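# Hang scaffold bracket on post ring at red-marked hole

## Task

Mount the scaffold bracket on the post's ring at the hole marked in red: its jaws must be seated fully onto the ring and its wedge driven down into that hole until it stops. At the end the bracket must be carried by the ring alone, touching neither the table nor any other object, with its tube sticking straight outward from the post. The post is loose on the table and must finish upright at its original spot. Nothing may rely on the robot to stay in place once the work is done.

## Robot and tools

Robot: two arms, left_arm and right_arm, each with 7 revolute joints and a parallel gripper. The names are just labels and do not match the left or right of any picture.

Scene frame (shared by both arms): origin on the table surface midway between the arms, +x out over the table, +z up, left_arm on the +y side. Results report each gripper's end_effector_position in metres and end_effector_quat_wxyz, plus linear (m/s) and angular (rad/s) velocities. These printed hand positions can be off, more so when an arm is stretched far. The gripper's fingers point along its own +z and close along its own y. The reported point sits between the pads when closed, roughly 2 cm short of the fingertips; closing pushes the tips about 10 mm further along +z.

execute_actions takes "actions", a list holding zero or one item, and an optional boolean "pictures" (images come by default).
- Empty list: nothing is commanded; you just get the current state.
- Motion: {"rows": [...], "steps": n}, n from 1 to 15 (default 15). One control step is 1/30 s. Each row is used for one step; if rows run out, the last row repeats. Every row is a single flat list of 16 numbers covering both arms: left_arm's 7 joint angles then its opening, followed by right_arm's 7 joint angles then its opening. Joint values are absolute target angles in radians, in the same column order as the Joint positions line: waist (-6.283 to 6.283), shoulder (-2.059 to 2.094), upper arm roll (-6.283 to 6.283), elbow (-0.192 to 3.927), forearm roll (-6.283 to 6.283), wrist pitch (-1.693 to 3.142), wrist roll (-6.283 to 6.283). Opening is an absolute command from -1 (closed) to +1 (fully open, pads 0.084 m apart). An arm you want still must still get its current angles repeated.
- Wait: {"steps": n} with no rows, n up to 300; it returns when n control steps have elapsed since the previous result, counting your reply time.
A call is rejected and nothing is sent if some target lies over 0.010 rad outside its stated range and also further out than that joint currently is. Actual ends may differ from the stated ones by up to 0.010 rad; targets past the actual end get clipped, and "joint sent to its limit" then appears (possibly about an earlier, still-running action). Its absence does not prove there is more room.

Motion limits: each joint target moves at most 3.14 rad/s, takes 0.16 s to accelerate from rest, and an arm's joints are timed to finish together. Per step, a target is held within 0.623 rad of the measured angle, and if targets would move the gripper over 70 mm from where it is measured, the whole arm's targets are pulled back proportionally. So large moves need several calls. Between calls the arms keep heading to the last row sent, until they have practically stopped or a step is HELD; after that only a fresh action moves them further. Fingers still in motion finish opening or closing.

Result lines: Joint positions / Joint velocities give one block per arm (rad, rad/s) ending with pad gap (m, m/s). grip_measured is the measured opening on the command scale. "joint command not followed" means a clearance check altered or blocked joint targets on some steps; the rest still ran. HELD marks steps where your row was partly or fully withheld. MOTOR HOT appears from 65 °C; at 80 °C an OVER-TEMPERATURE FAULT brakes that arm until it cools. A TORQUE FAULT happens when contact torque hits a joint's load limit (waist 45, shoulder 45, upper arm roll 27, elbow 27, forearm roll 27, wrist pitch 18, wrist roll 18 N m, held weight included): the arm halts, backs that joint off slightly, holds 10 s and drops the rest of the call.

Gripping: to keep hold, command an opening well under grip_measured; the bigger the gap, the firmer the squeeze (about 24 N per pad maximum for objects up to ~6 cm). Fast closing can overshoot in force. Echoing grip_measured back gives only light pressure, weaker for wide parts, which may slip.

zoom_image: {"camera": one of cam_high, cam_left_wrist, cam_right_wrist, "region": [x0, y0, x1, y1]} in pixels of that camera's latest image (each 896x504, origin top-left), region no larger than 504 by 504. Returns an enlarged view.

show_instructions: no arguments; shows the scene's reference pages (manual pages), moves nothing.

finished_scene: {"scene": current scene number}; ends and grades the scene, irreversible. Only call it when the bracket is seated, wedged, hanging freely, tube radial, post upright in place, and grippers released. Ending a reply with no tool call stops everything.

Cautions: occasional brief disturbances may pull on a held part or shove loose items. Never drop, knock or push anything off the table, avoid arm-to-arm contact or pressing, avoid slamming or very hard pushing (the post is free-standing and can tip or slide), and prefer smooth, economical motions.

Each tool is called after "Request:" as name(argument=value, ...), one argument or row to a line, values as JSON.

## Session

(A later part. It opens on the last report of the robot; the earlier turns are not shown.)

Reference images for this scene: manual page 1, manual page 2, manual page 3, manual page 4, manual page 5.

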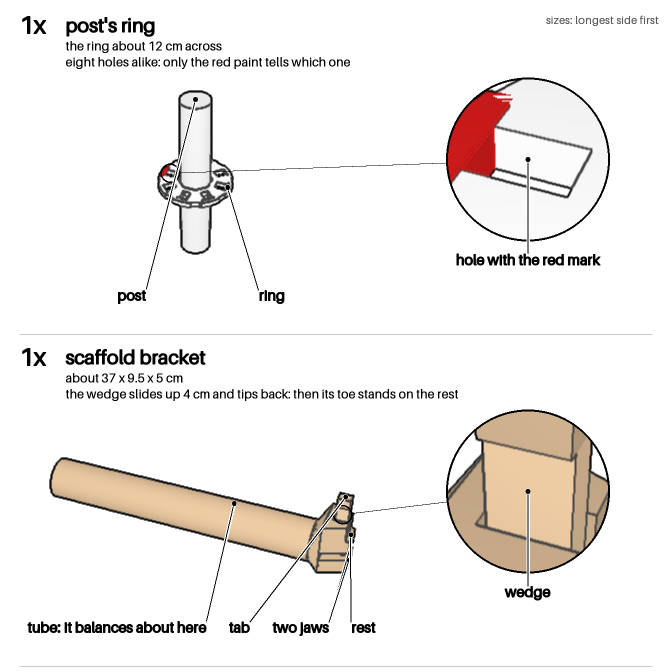

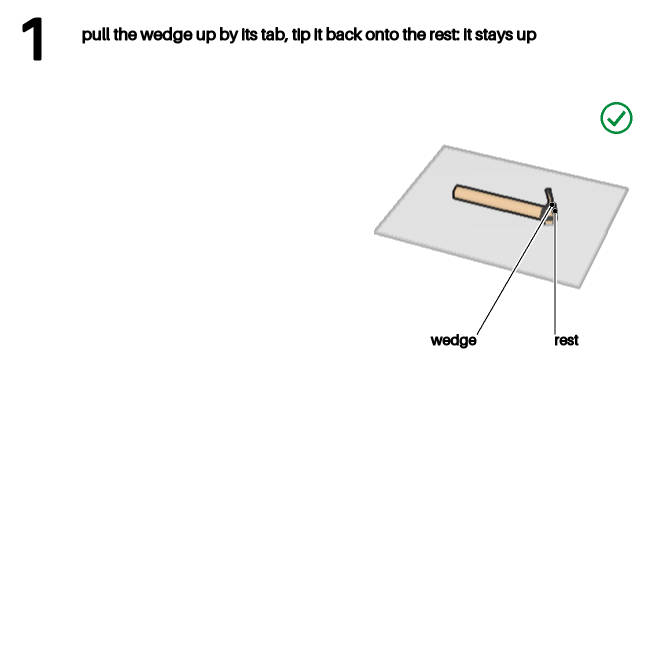

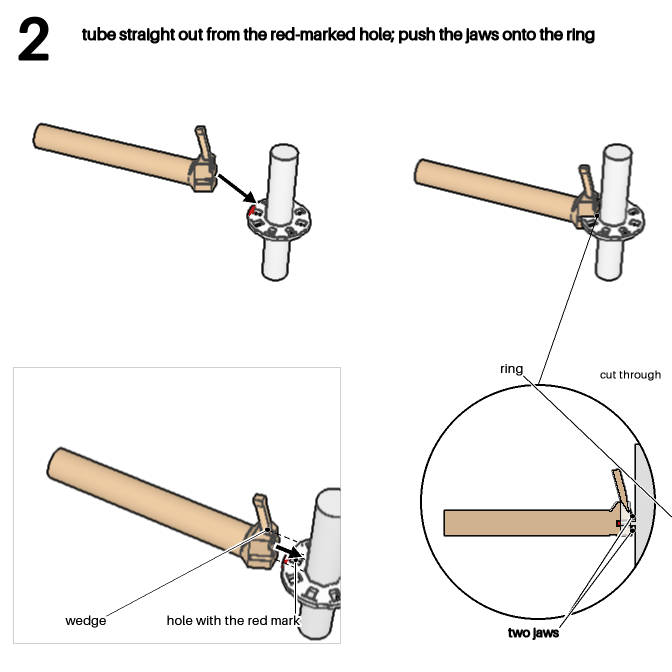

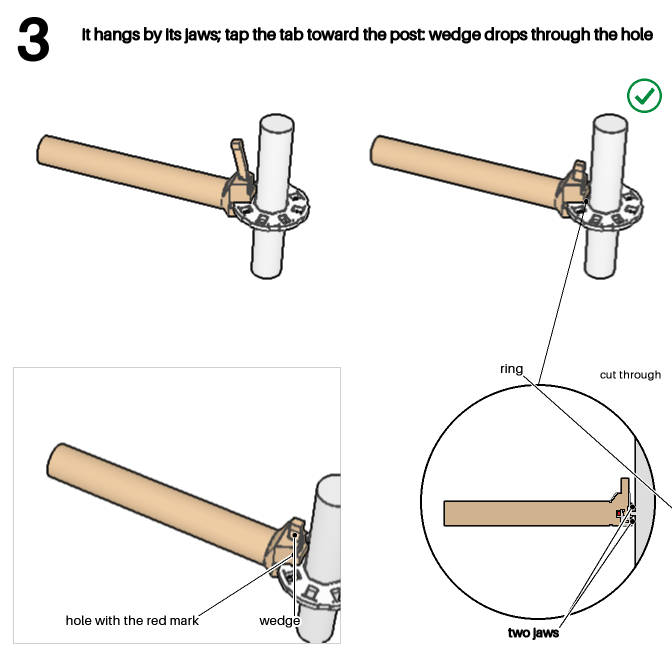

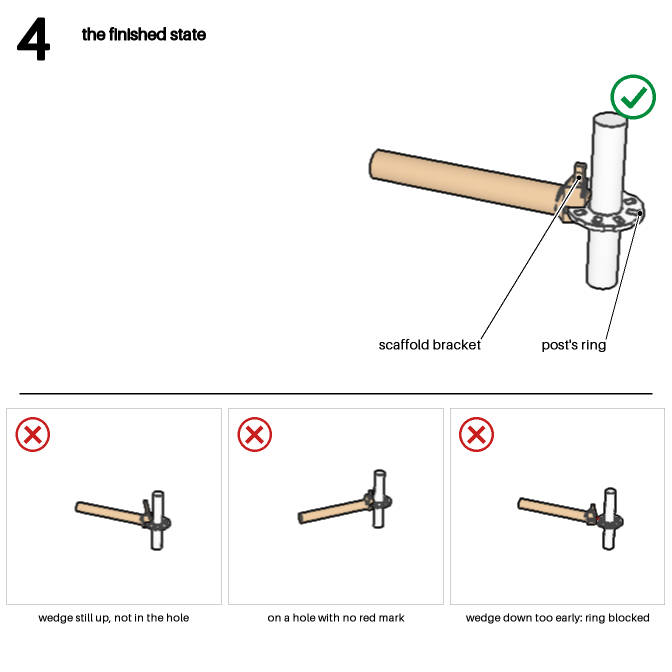

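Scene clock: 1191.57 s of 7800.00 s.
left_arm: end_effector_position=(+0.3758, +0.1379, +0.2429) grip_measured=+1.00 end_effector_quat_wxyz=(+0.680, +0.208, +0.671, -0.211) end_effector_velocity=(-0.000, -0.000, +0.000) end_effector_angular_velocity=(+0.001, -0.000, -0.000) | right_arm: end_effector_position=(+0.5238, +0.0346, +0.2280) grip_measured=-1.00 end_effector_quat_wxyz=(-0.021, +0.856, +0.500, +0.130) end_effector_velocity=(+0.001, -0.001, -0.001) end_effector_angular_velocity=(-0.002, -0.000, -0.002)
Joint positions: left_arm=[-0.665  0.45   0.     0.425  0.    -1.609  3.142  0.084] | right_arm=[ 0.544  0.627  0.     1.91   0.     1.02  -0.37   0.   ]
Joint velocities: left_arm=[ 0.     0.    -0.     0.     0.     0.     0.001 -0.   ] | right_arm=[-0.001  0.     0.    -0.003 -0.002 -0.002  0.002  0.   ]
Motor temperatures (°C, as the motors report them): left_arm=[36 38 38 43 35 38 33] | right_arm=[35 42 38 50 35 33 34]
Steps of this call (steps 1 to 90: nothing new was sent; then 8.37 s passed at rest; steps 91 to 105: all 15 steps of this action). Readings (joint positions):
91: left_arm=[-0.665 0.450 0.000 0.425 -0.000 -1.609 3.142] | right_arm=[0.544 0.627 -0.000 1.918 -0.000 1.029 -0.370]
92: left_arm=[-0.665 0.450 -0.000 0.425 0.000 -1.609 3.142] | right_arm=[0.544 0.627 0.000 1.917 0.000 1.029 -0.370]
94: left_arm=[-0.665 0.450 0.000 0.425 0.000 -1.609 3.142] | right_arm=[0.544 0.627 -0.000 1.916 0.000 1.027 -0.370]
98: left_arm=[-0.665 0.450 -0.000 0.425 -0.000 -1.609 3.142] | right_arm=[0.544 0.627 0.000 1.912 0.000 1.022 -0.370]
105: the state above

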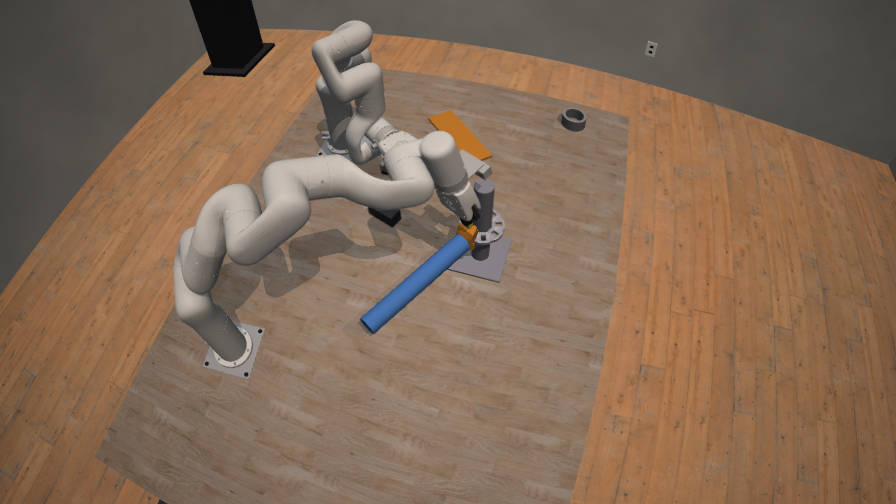

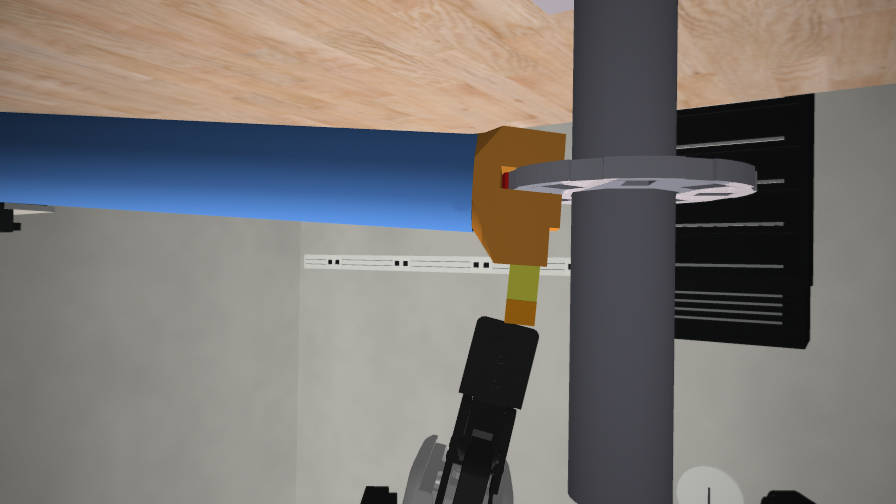

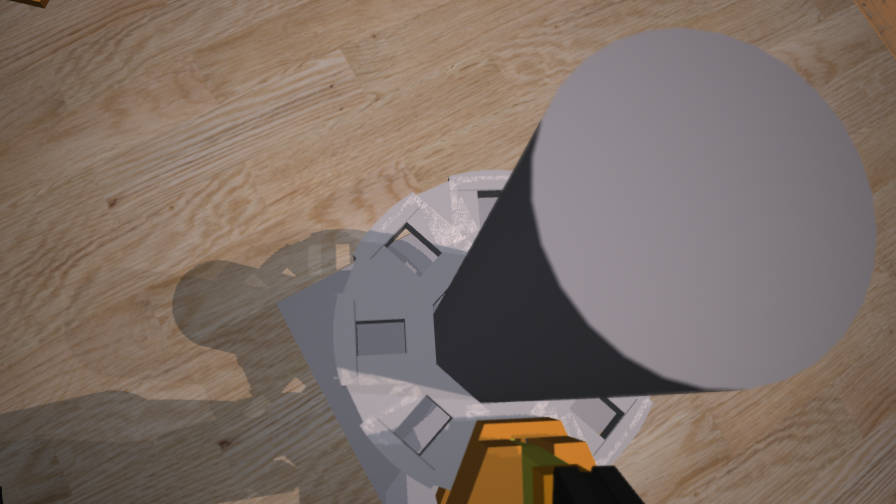

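Request:
execute_actions(
  actions=[
    {"rows": [[-0.665,0.45,0,0.4248,0,-1.609,3.1416,1,0.5439,0.6272,0,1.9153,0,1.0263,-0.3702,-1],[-0.665,0.45,0,0.4248,0,-1.609,3.1416,1,0.5439,0.6265,0,1.9214,0,1.0331,-0.3702,-1],[-0.665,0.45,0,0.4248,0,-1.609,3.1416,1,0.5439,0.6258,0,1.9287,0,1.0412,-0.3702,-1],[-0.665,0.45,0,0.4248,0,-1.609,3.1416,1,0.5434,0.6205,0,1.9315,0,1.0492,-0.3707,-1],[-0.665,0.45,0,0.4248,0,-1.609,3.1416,1,0.5425,0.612,0,1.926,0,1.0522,-0.3716,-1],[-0.665,0.45,0,0.4248,0,-1.609,3.1416,1,0.5405,0.596,0,1.905,0,1.0472,-0.3736,-1],[-0.665,0.45,0,0.4248,0,-1.609,3.1416,1,0.538,0.576,0,1.877,0,1.0392,-0.3762,-1],[-0.665,0.45,0,0.4248,0,-1.609,3.1416,1,0.5345,0.548,0,1.838,0,1.0282,-0.3797,-1],[-0.665,0.45,0,0.4248,0,-1.609,3.1416,1,0.5304,0.52,0,1.797,0,1.0152,-0.3838,-1],[-0.665,0.45,0,0.4248,0,-1.609,3.1416,1,0.5268,0.495,0,1.76,0,1.0032,-0.3874,-1],[-0.665,0.45,0,0.4248,0,-1.609,3.1416,1,0.5241,0.476,0,1.733,0,0.9952,-0.3901,-1],[-0.665,0.45,0,0.4248,0,-1.609,3.1416,1,0.5222,0.464,0,1.715,0,0.9892,-0.3919,-1],[-0.665,0.45,0,0.4248,0,-1.609,3.1416,1,0.5216,0.459,0,1.708,0,0.9872,-0.3925,-1]], "steps": 15},
  ],
  pictures=false,
)

Request:
show_instructions(
)

Scene clock: 1212.93 s of 7800.00 s.
left_arm: end_effector_position=(+0.3758, +0.1379, +0.2429) grip_measured=+1.00 end_effector_quat_wxyz=(+0.680, +0.208, +0.671, -0.211) end_effector_velocity=(-0.000, +0.000, -0.000) end_effector_angular_velocity=(+0.000, +0.001, -0.000) | right_arm: end_effector_position=(+0.5073, +0.0035, +0.2480) grip_measured=-1.00 end_effector_quat_wxyz=(-0.018, +0.857, +0.499, +0.129) end_effector_velocity=(-0.032, -0.086, +0.034) end_effector_angular_velocity=(+0.008, -0.041, -0.026)
Joint positions: left_arm=[-0.665  0.45  -0.     0.425  0.    -1.609  3.142  0.084] | right_arm=[ 0.525  0.485 -0.001  1.746 -0.     0.999 -0.389  0.   ]
Joint velocities: left_arm=[ 0.    -0.    -0.    -0.001  0.    -0.    -0.    -0.   ] | right_arm=[-0.058 -0.356 -0.014 -0.46  -0.002 -0.141 -0.045  0.   ]
Motor temperatures (°C, as the motors report them): left_arm=[36 38 38 43 35 38 33] | right_arm=[35 41 38 49 35 33 34]
Steps of this call (steps 1 to 15: the robot went on to your last target; steps 16 to 90: nothing new was sent; then 17.87 s passed at rest; steps 91 to 105: all 15 steps of this action). Readings (joint positions):
91: left_arm=[-0.665 0.450 -0.000 0.425 -0.000 -1.609 3.142] | right_arm=[0.544 0.628 -0.000 1.909 -0.000 1.020 -0.370]
92: left_arm=[-0.665 0.450 0.000 0.425 0.000 -1.609 3.142] | right_arm=[0.544 0.628 -0.000 1.910 -0.000 1.021 -0.370]
94: left_arm=[-0.665 0.450 -0.000 0.425 -0.000 -1.609 3.142] | right_arm=[0.544 0.629 -0.000 1.916 -0.000 1.029 -0.370]
98: left_arm=[-0.665 0.450 -0.000 0.425 -0.000 -1.609 3.142] | right_arm=[0.542 0.614 0.000 1.906 -0.000 1.044 -0.372]
105: the state above

Reference images for this scene: manual page 1, manual page 2, manual page 3, manual page 4, manual page 5.

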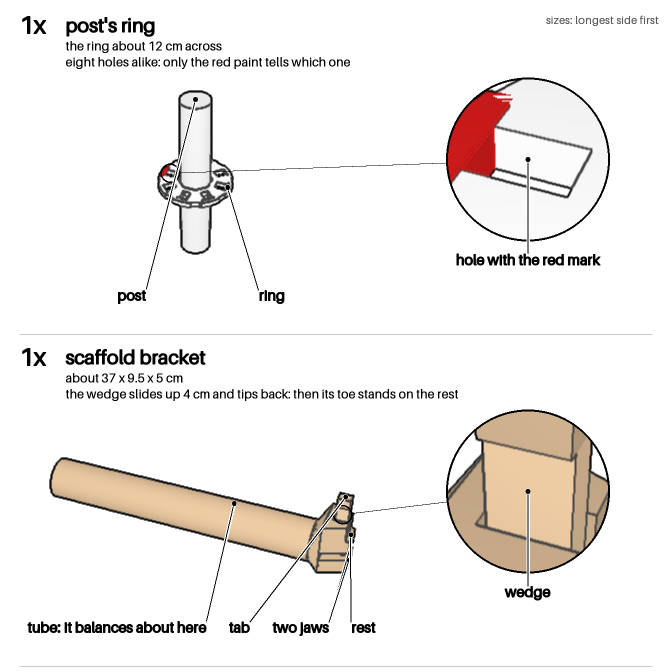

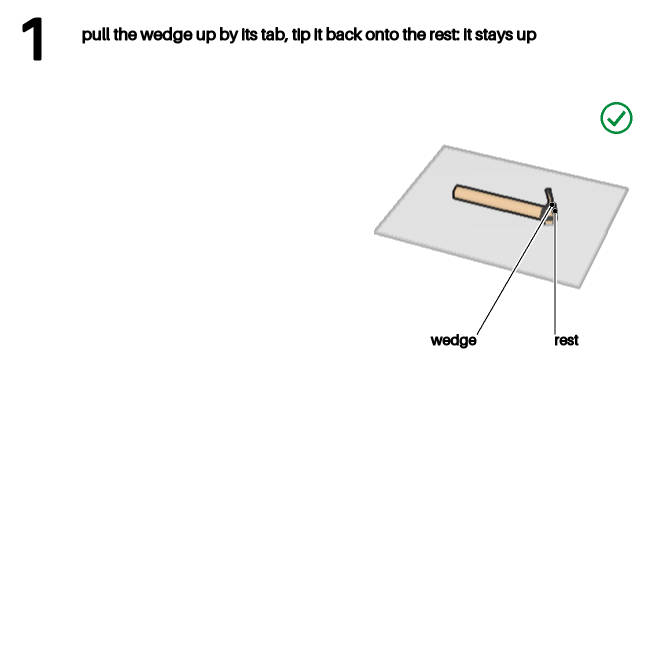

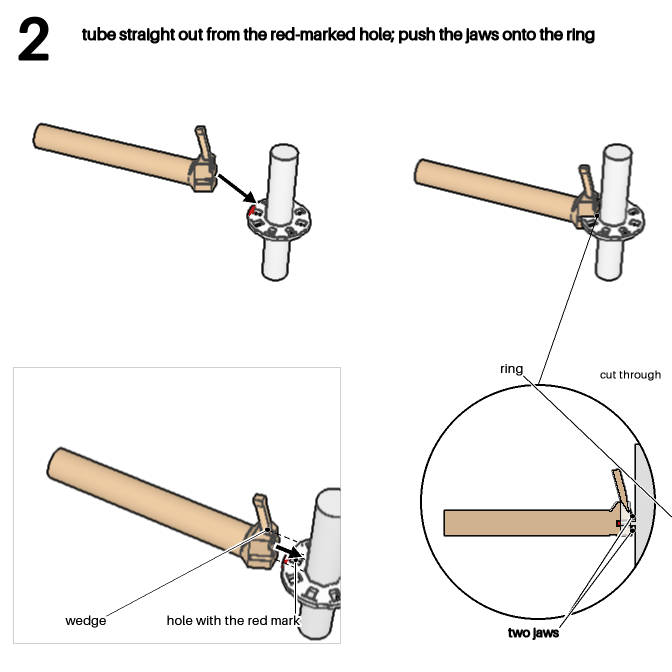

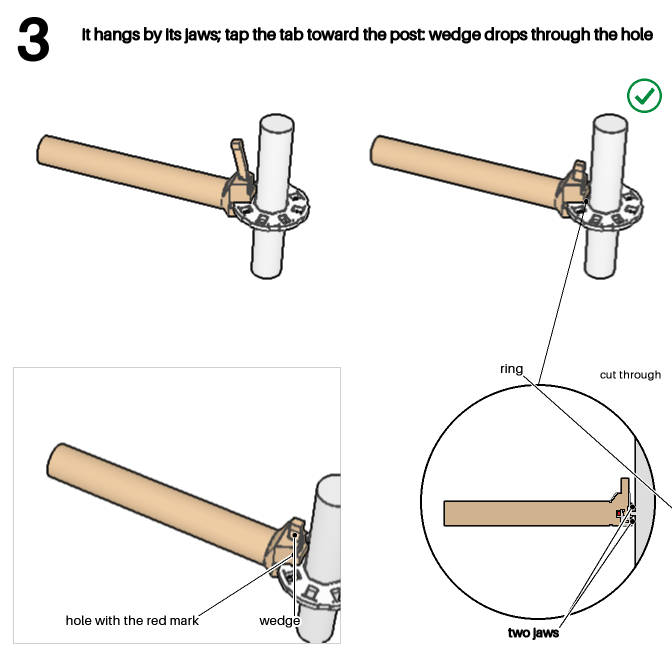

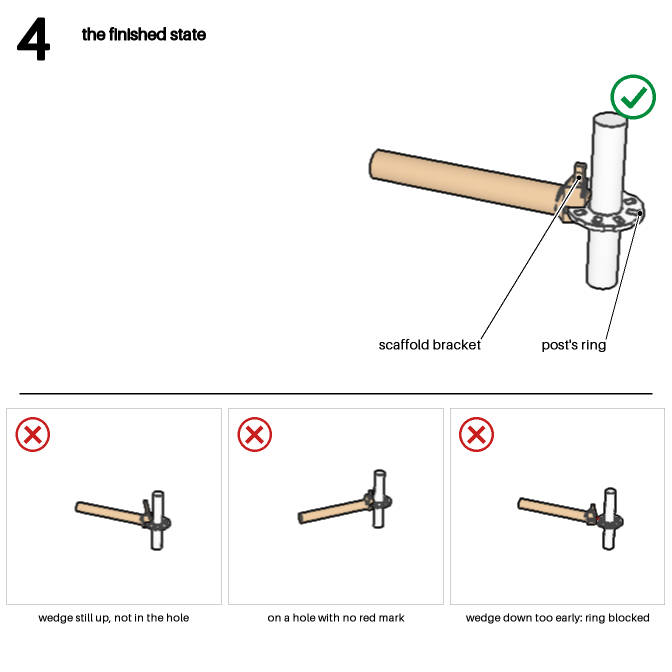

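Request:
execute_actions(
  actions=[],
)

Scene clock: 1220.93 s of 7800.00 s.
left_arm: end_effector_position=(+0.3758, +0.1379, +0.2429) grip_measured=+1.00 end_effector_quat_wxyz=(+0.680, +0.208, +0.671, -0.211) end_effector_velocity=(-0.000, -0.000, -0.000) end_effector_angular_velocity=(+0.000, +0.000, -0.001) | right_arm: end_effector_position=(+0.5030, -0.0017, +0.2484) grip_measured=-1.00 end_effector_quat_wxyz=(-0.018, +0.856, +0.500, +0.129) end_effector_velocity=(-0.001, +0.000, -0.001) end_effector_angular_velocity=(-0.000, +0.001, +0.003)
Joint positions: left_arm=[-0.665  0.45  -0.     0.425  0.    -1.609  3.142  0.084] | right_arm=[ 0.522  0.459 -0.     1.708  0.     0.987 -0.392  0.   ]
Joint velocities: left_arm=[-0.  0. -0. -0.  0. -0.  0.  0.] | right_arm=[ 0.     0.001  0.    -0.     0.001 -0.    -0.002  0.   ]
Motor temperatures (°C, as the motors report them): left_arm=[36 38 38 43 35 38 33] | right_arm=[35 42 38 49 35 33 34]
Steps of this call (steps 1 to 30: the robot went on to your last target; steps 31 to 90: nothing new was sent; then 5.00 s passed at rest). Readings (joint positions):
1: left_arm=[-0.665 0.450 0.000 0.425 0.000 -1.609 3.142] | right_arm=[0.523 0.475 -0.001 1.734 -0.000 0.996 -0.390]
2: left_arm=[-0.665 0.450 -0.000 0.425 0.000 -1.609 3.142] | right_arm=[0.522 0.470 -0.001 1.726 -0.000 0.993 -0.391]
4: left_arm=[-0.665 0.450 -0.000 0.425 0.000 -1.609 3.142] | right_arm=[0.522 0.465 -0.000 1.716 -0.000 0.990 -0.392]
8: left_arm=[-0.665 0.450 0.000 0.425 -0.000 -1.609 3.142] | right_arm=[0.522 0.462 0.000 1.709 0.000 0.988 -0.392]
90: the state above
All arms were judged still, so your last target was given up. Only a new action makes them travel on or press farther. Fingers that are still opening or closing keep moving.

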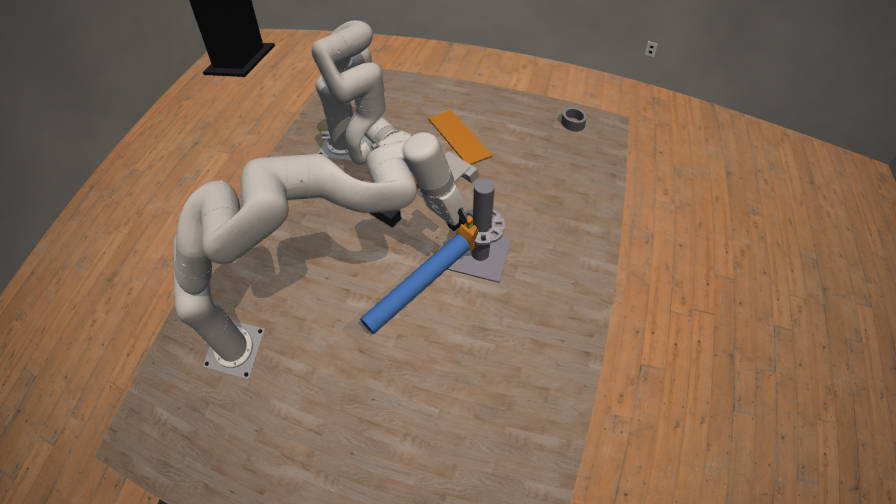

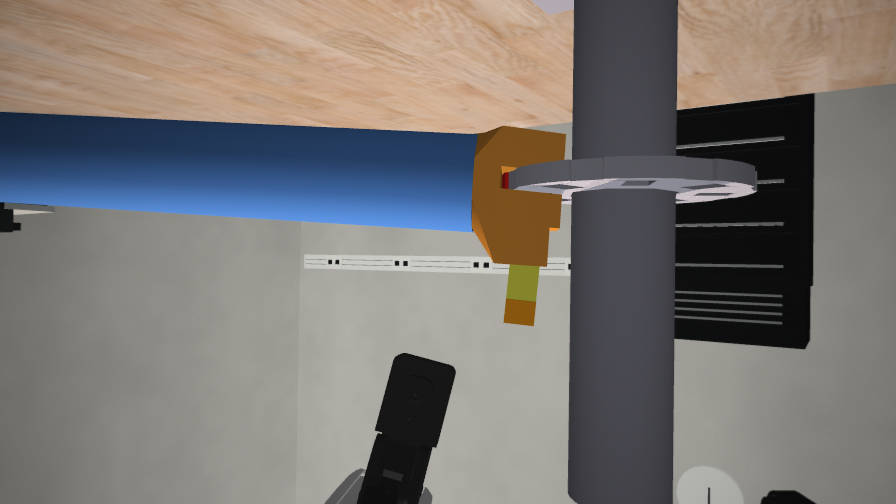

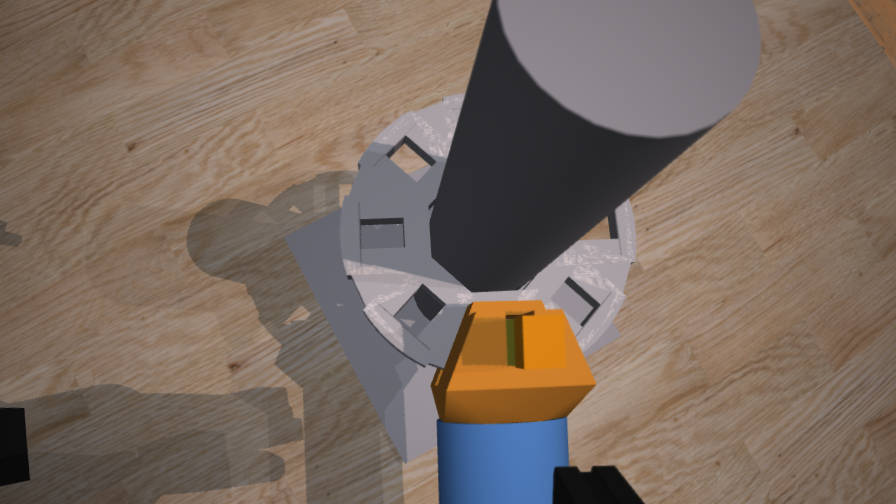

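Request:
finished_scene(
  scene=2,
)

The scene is finished: the task was done.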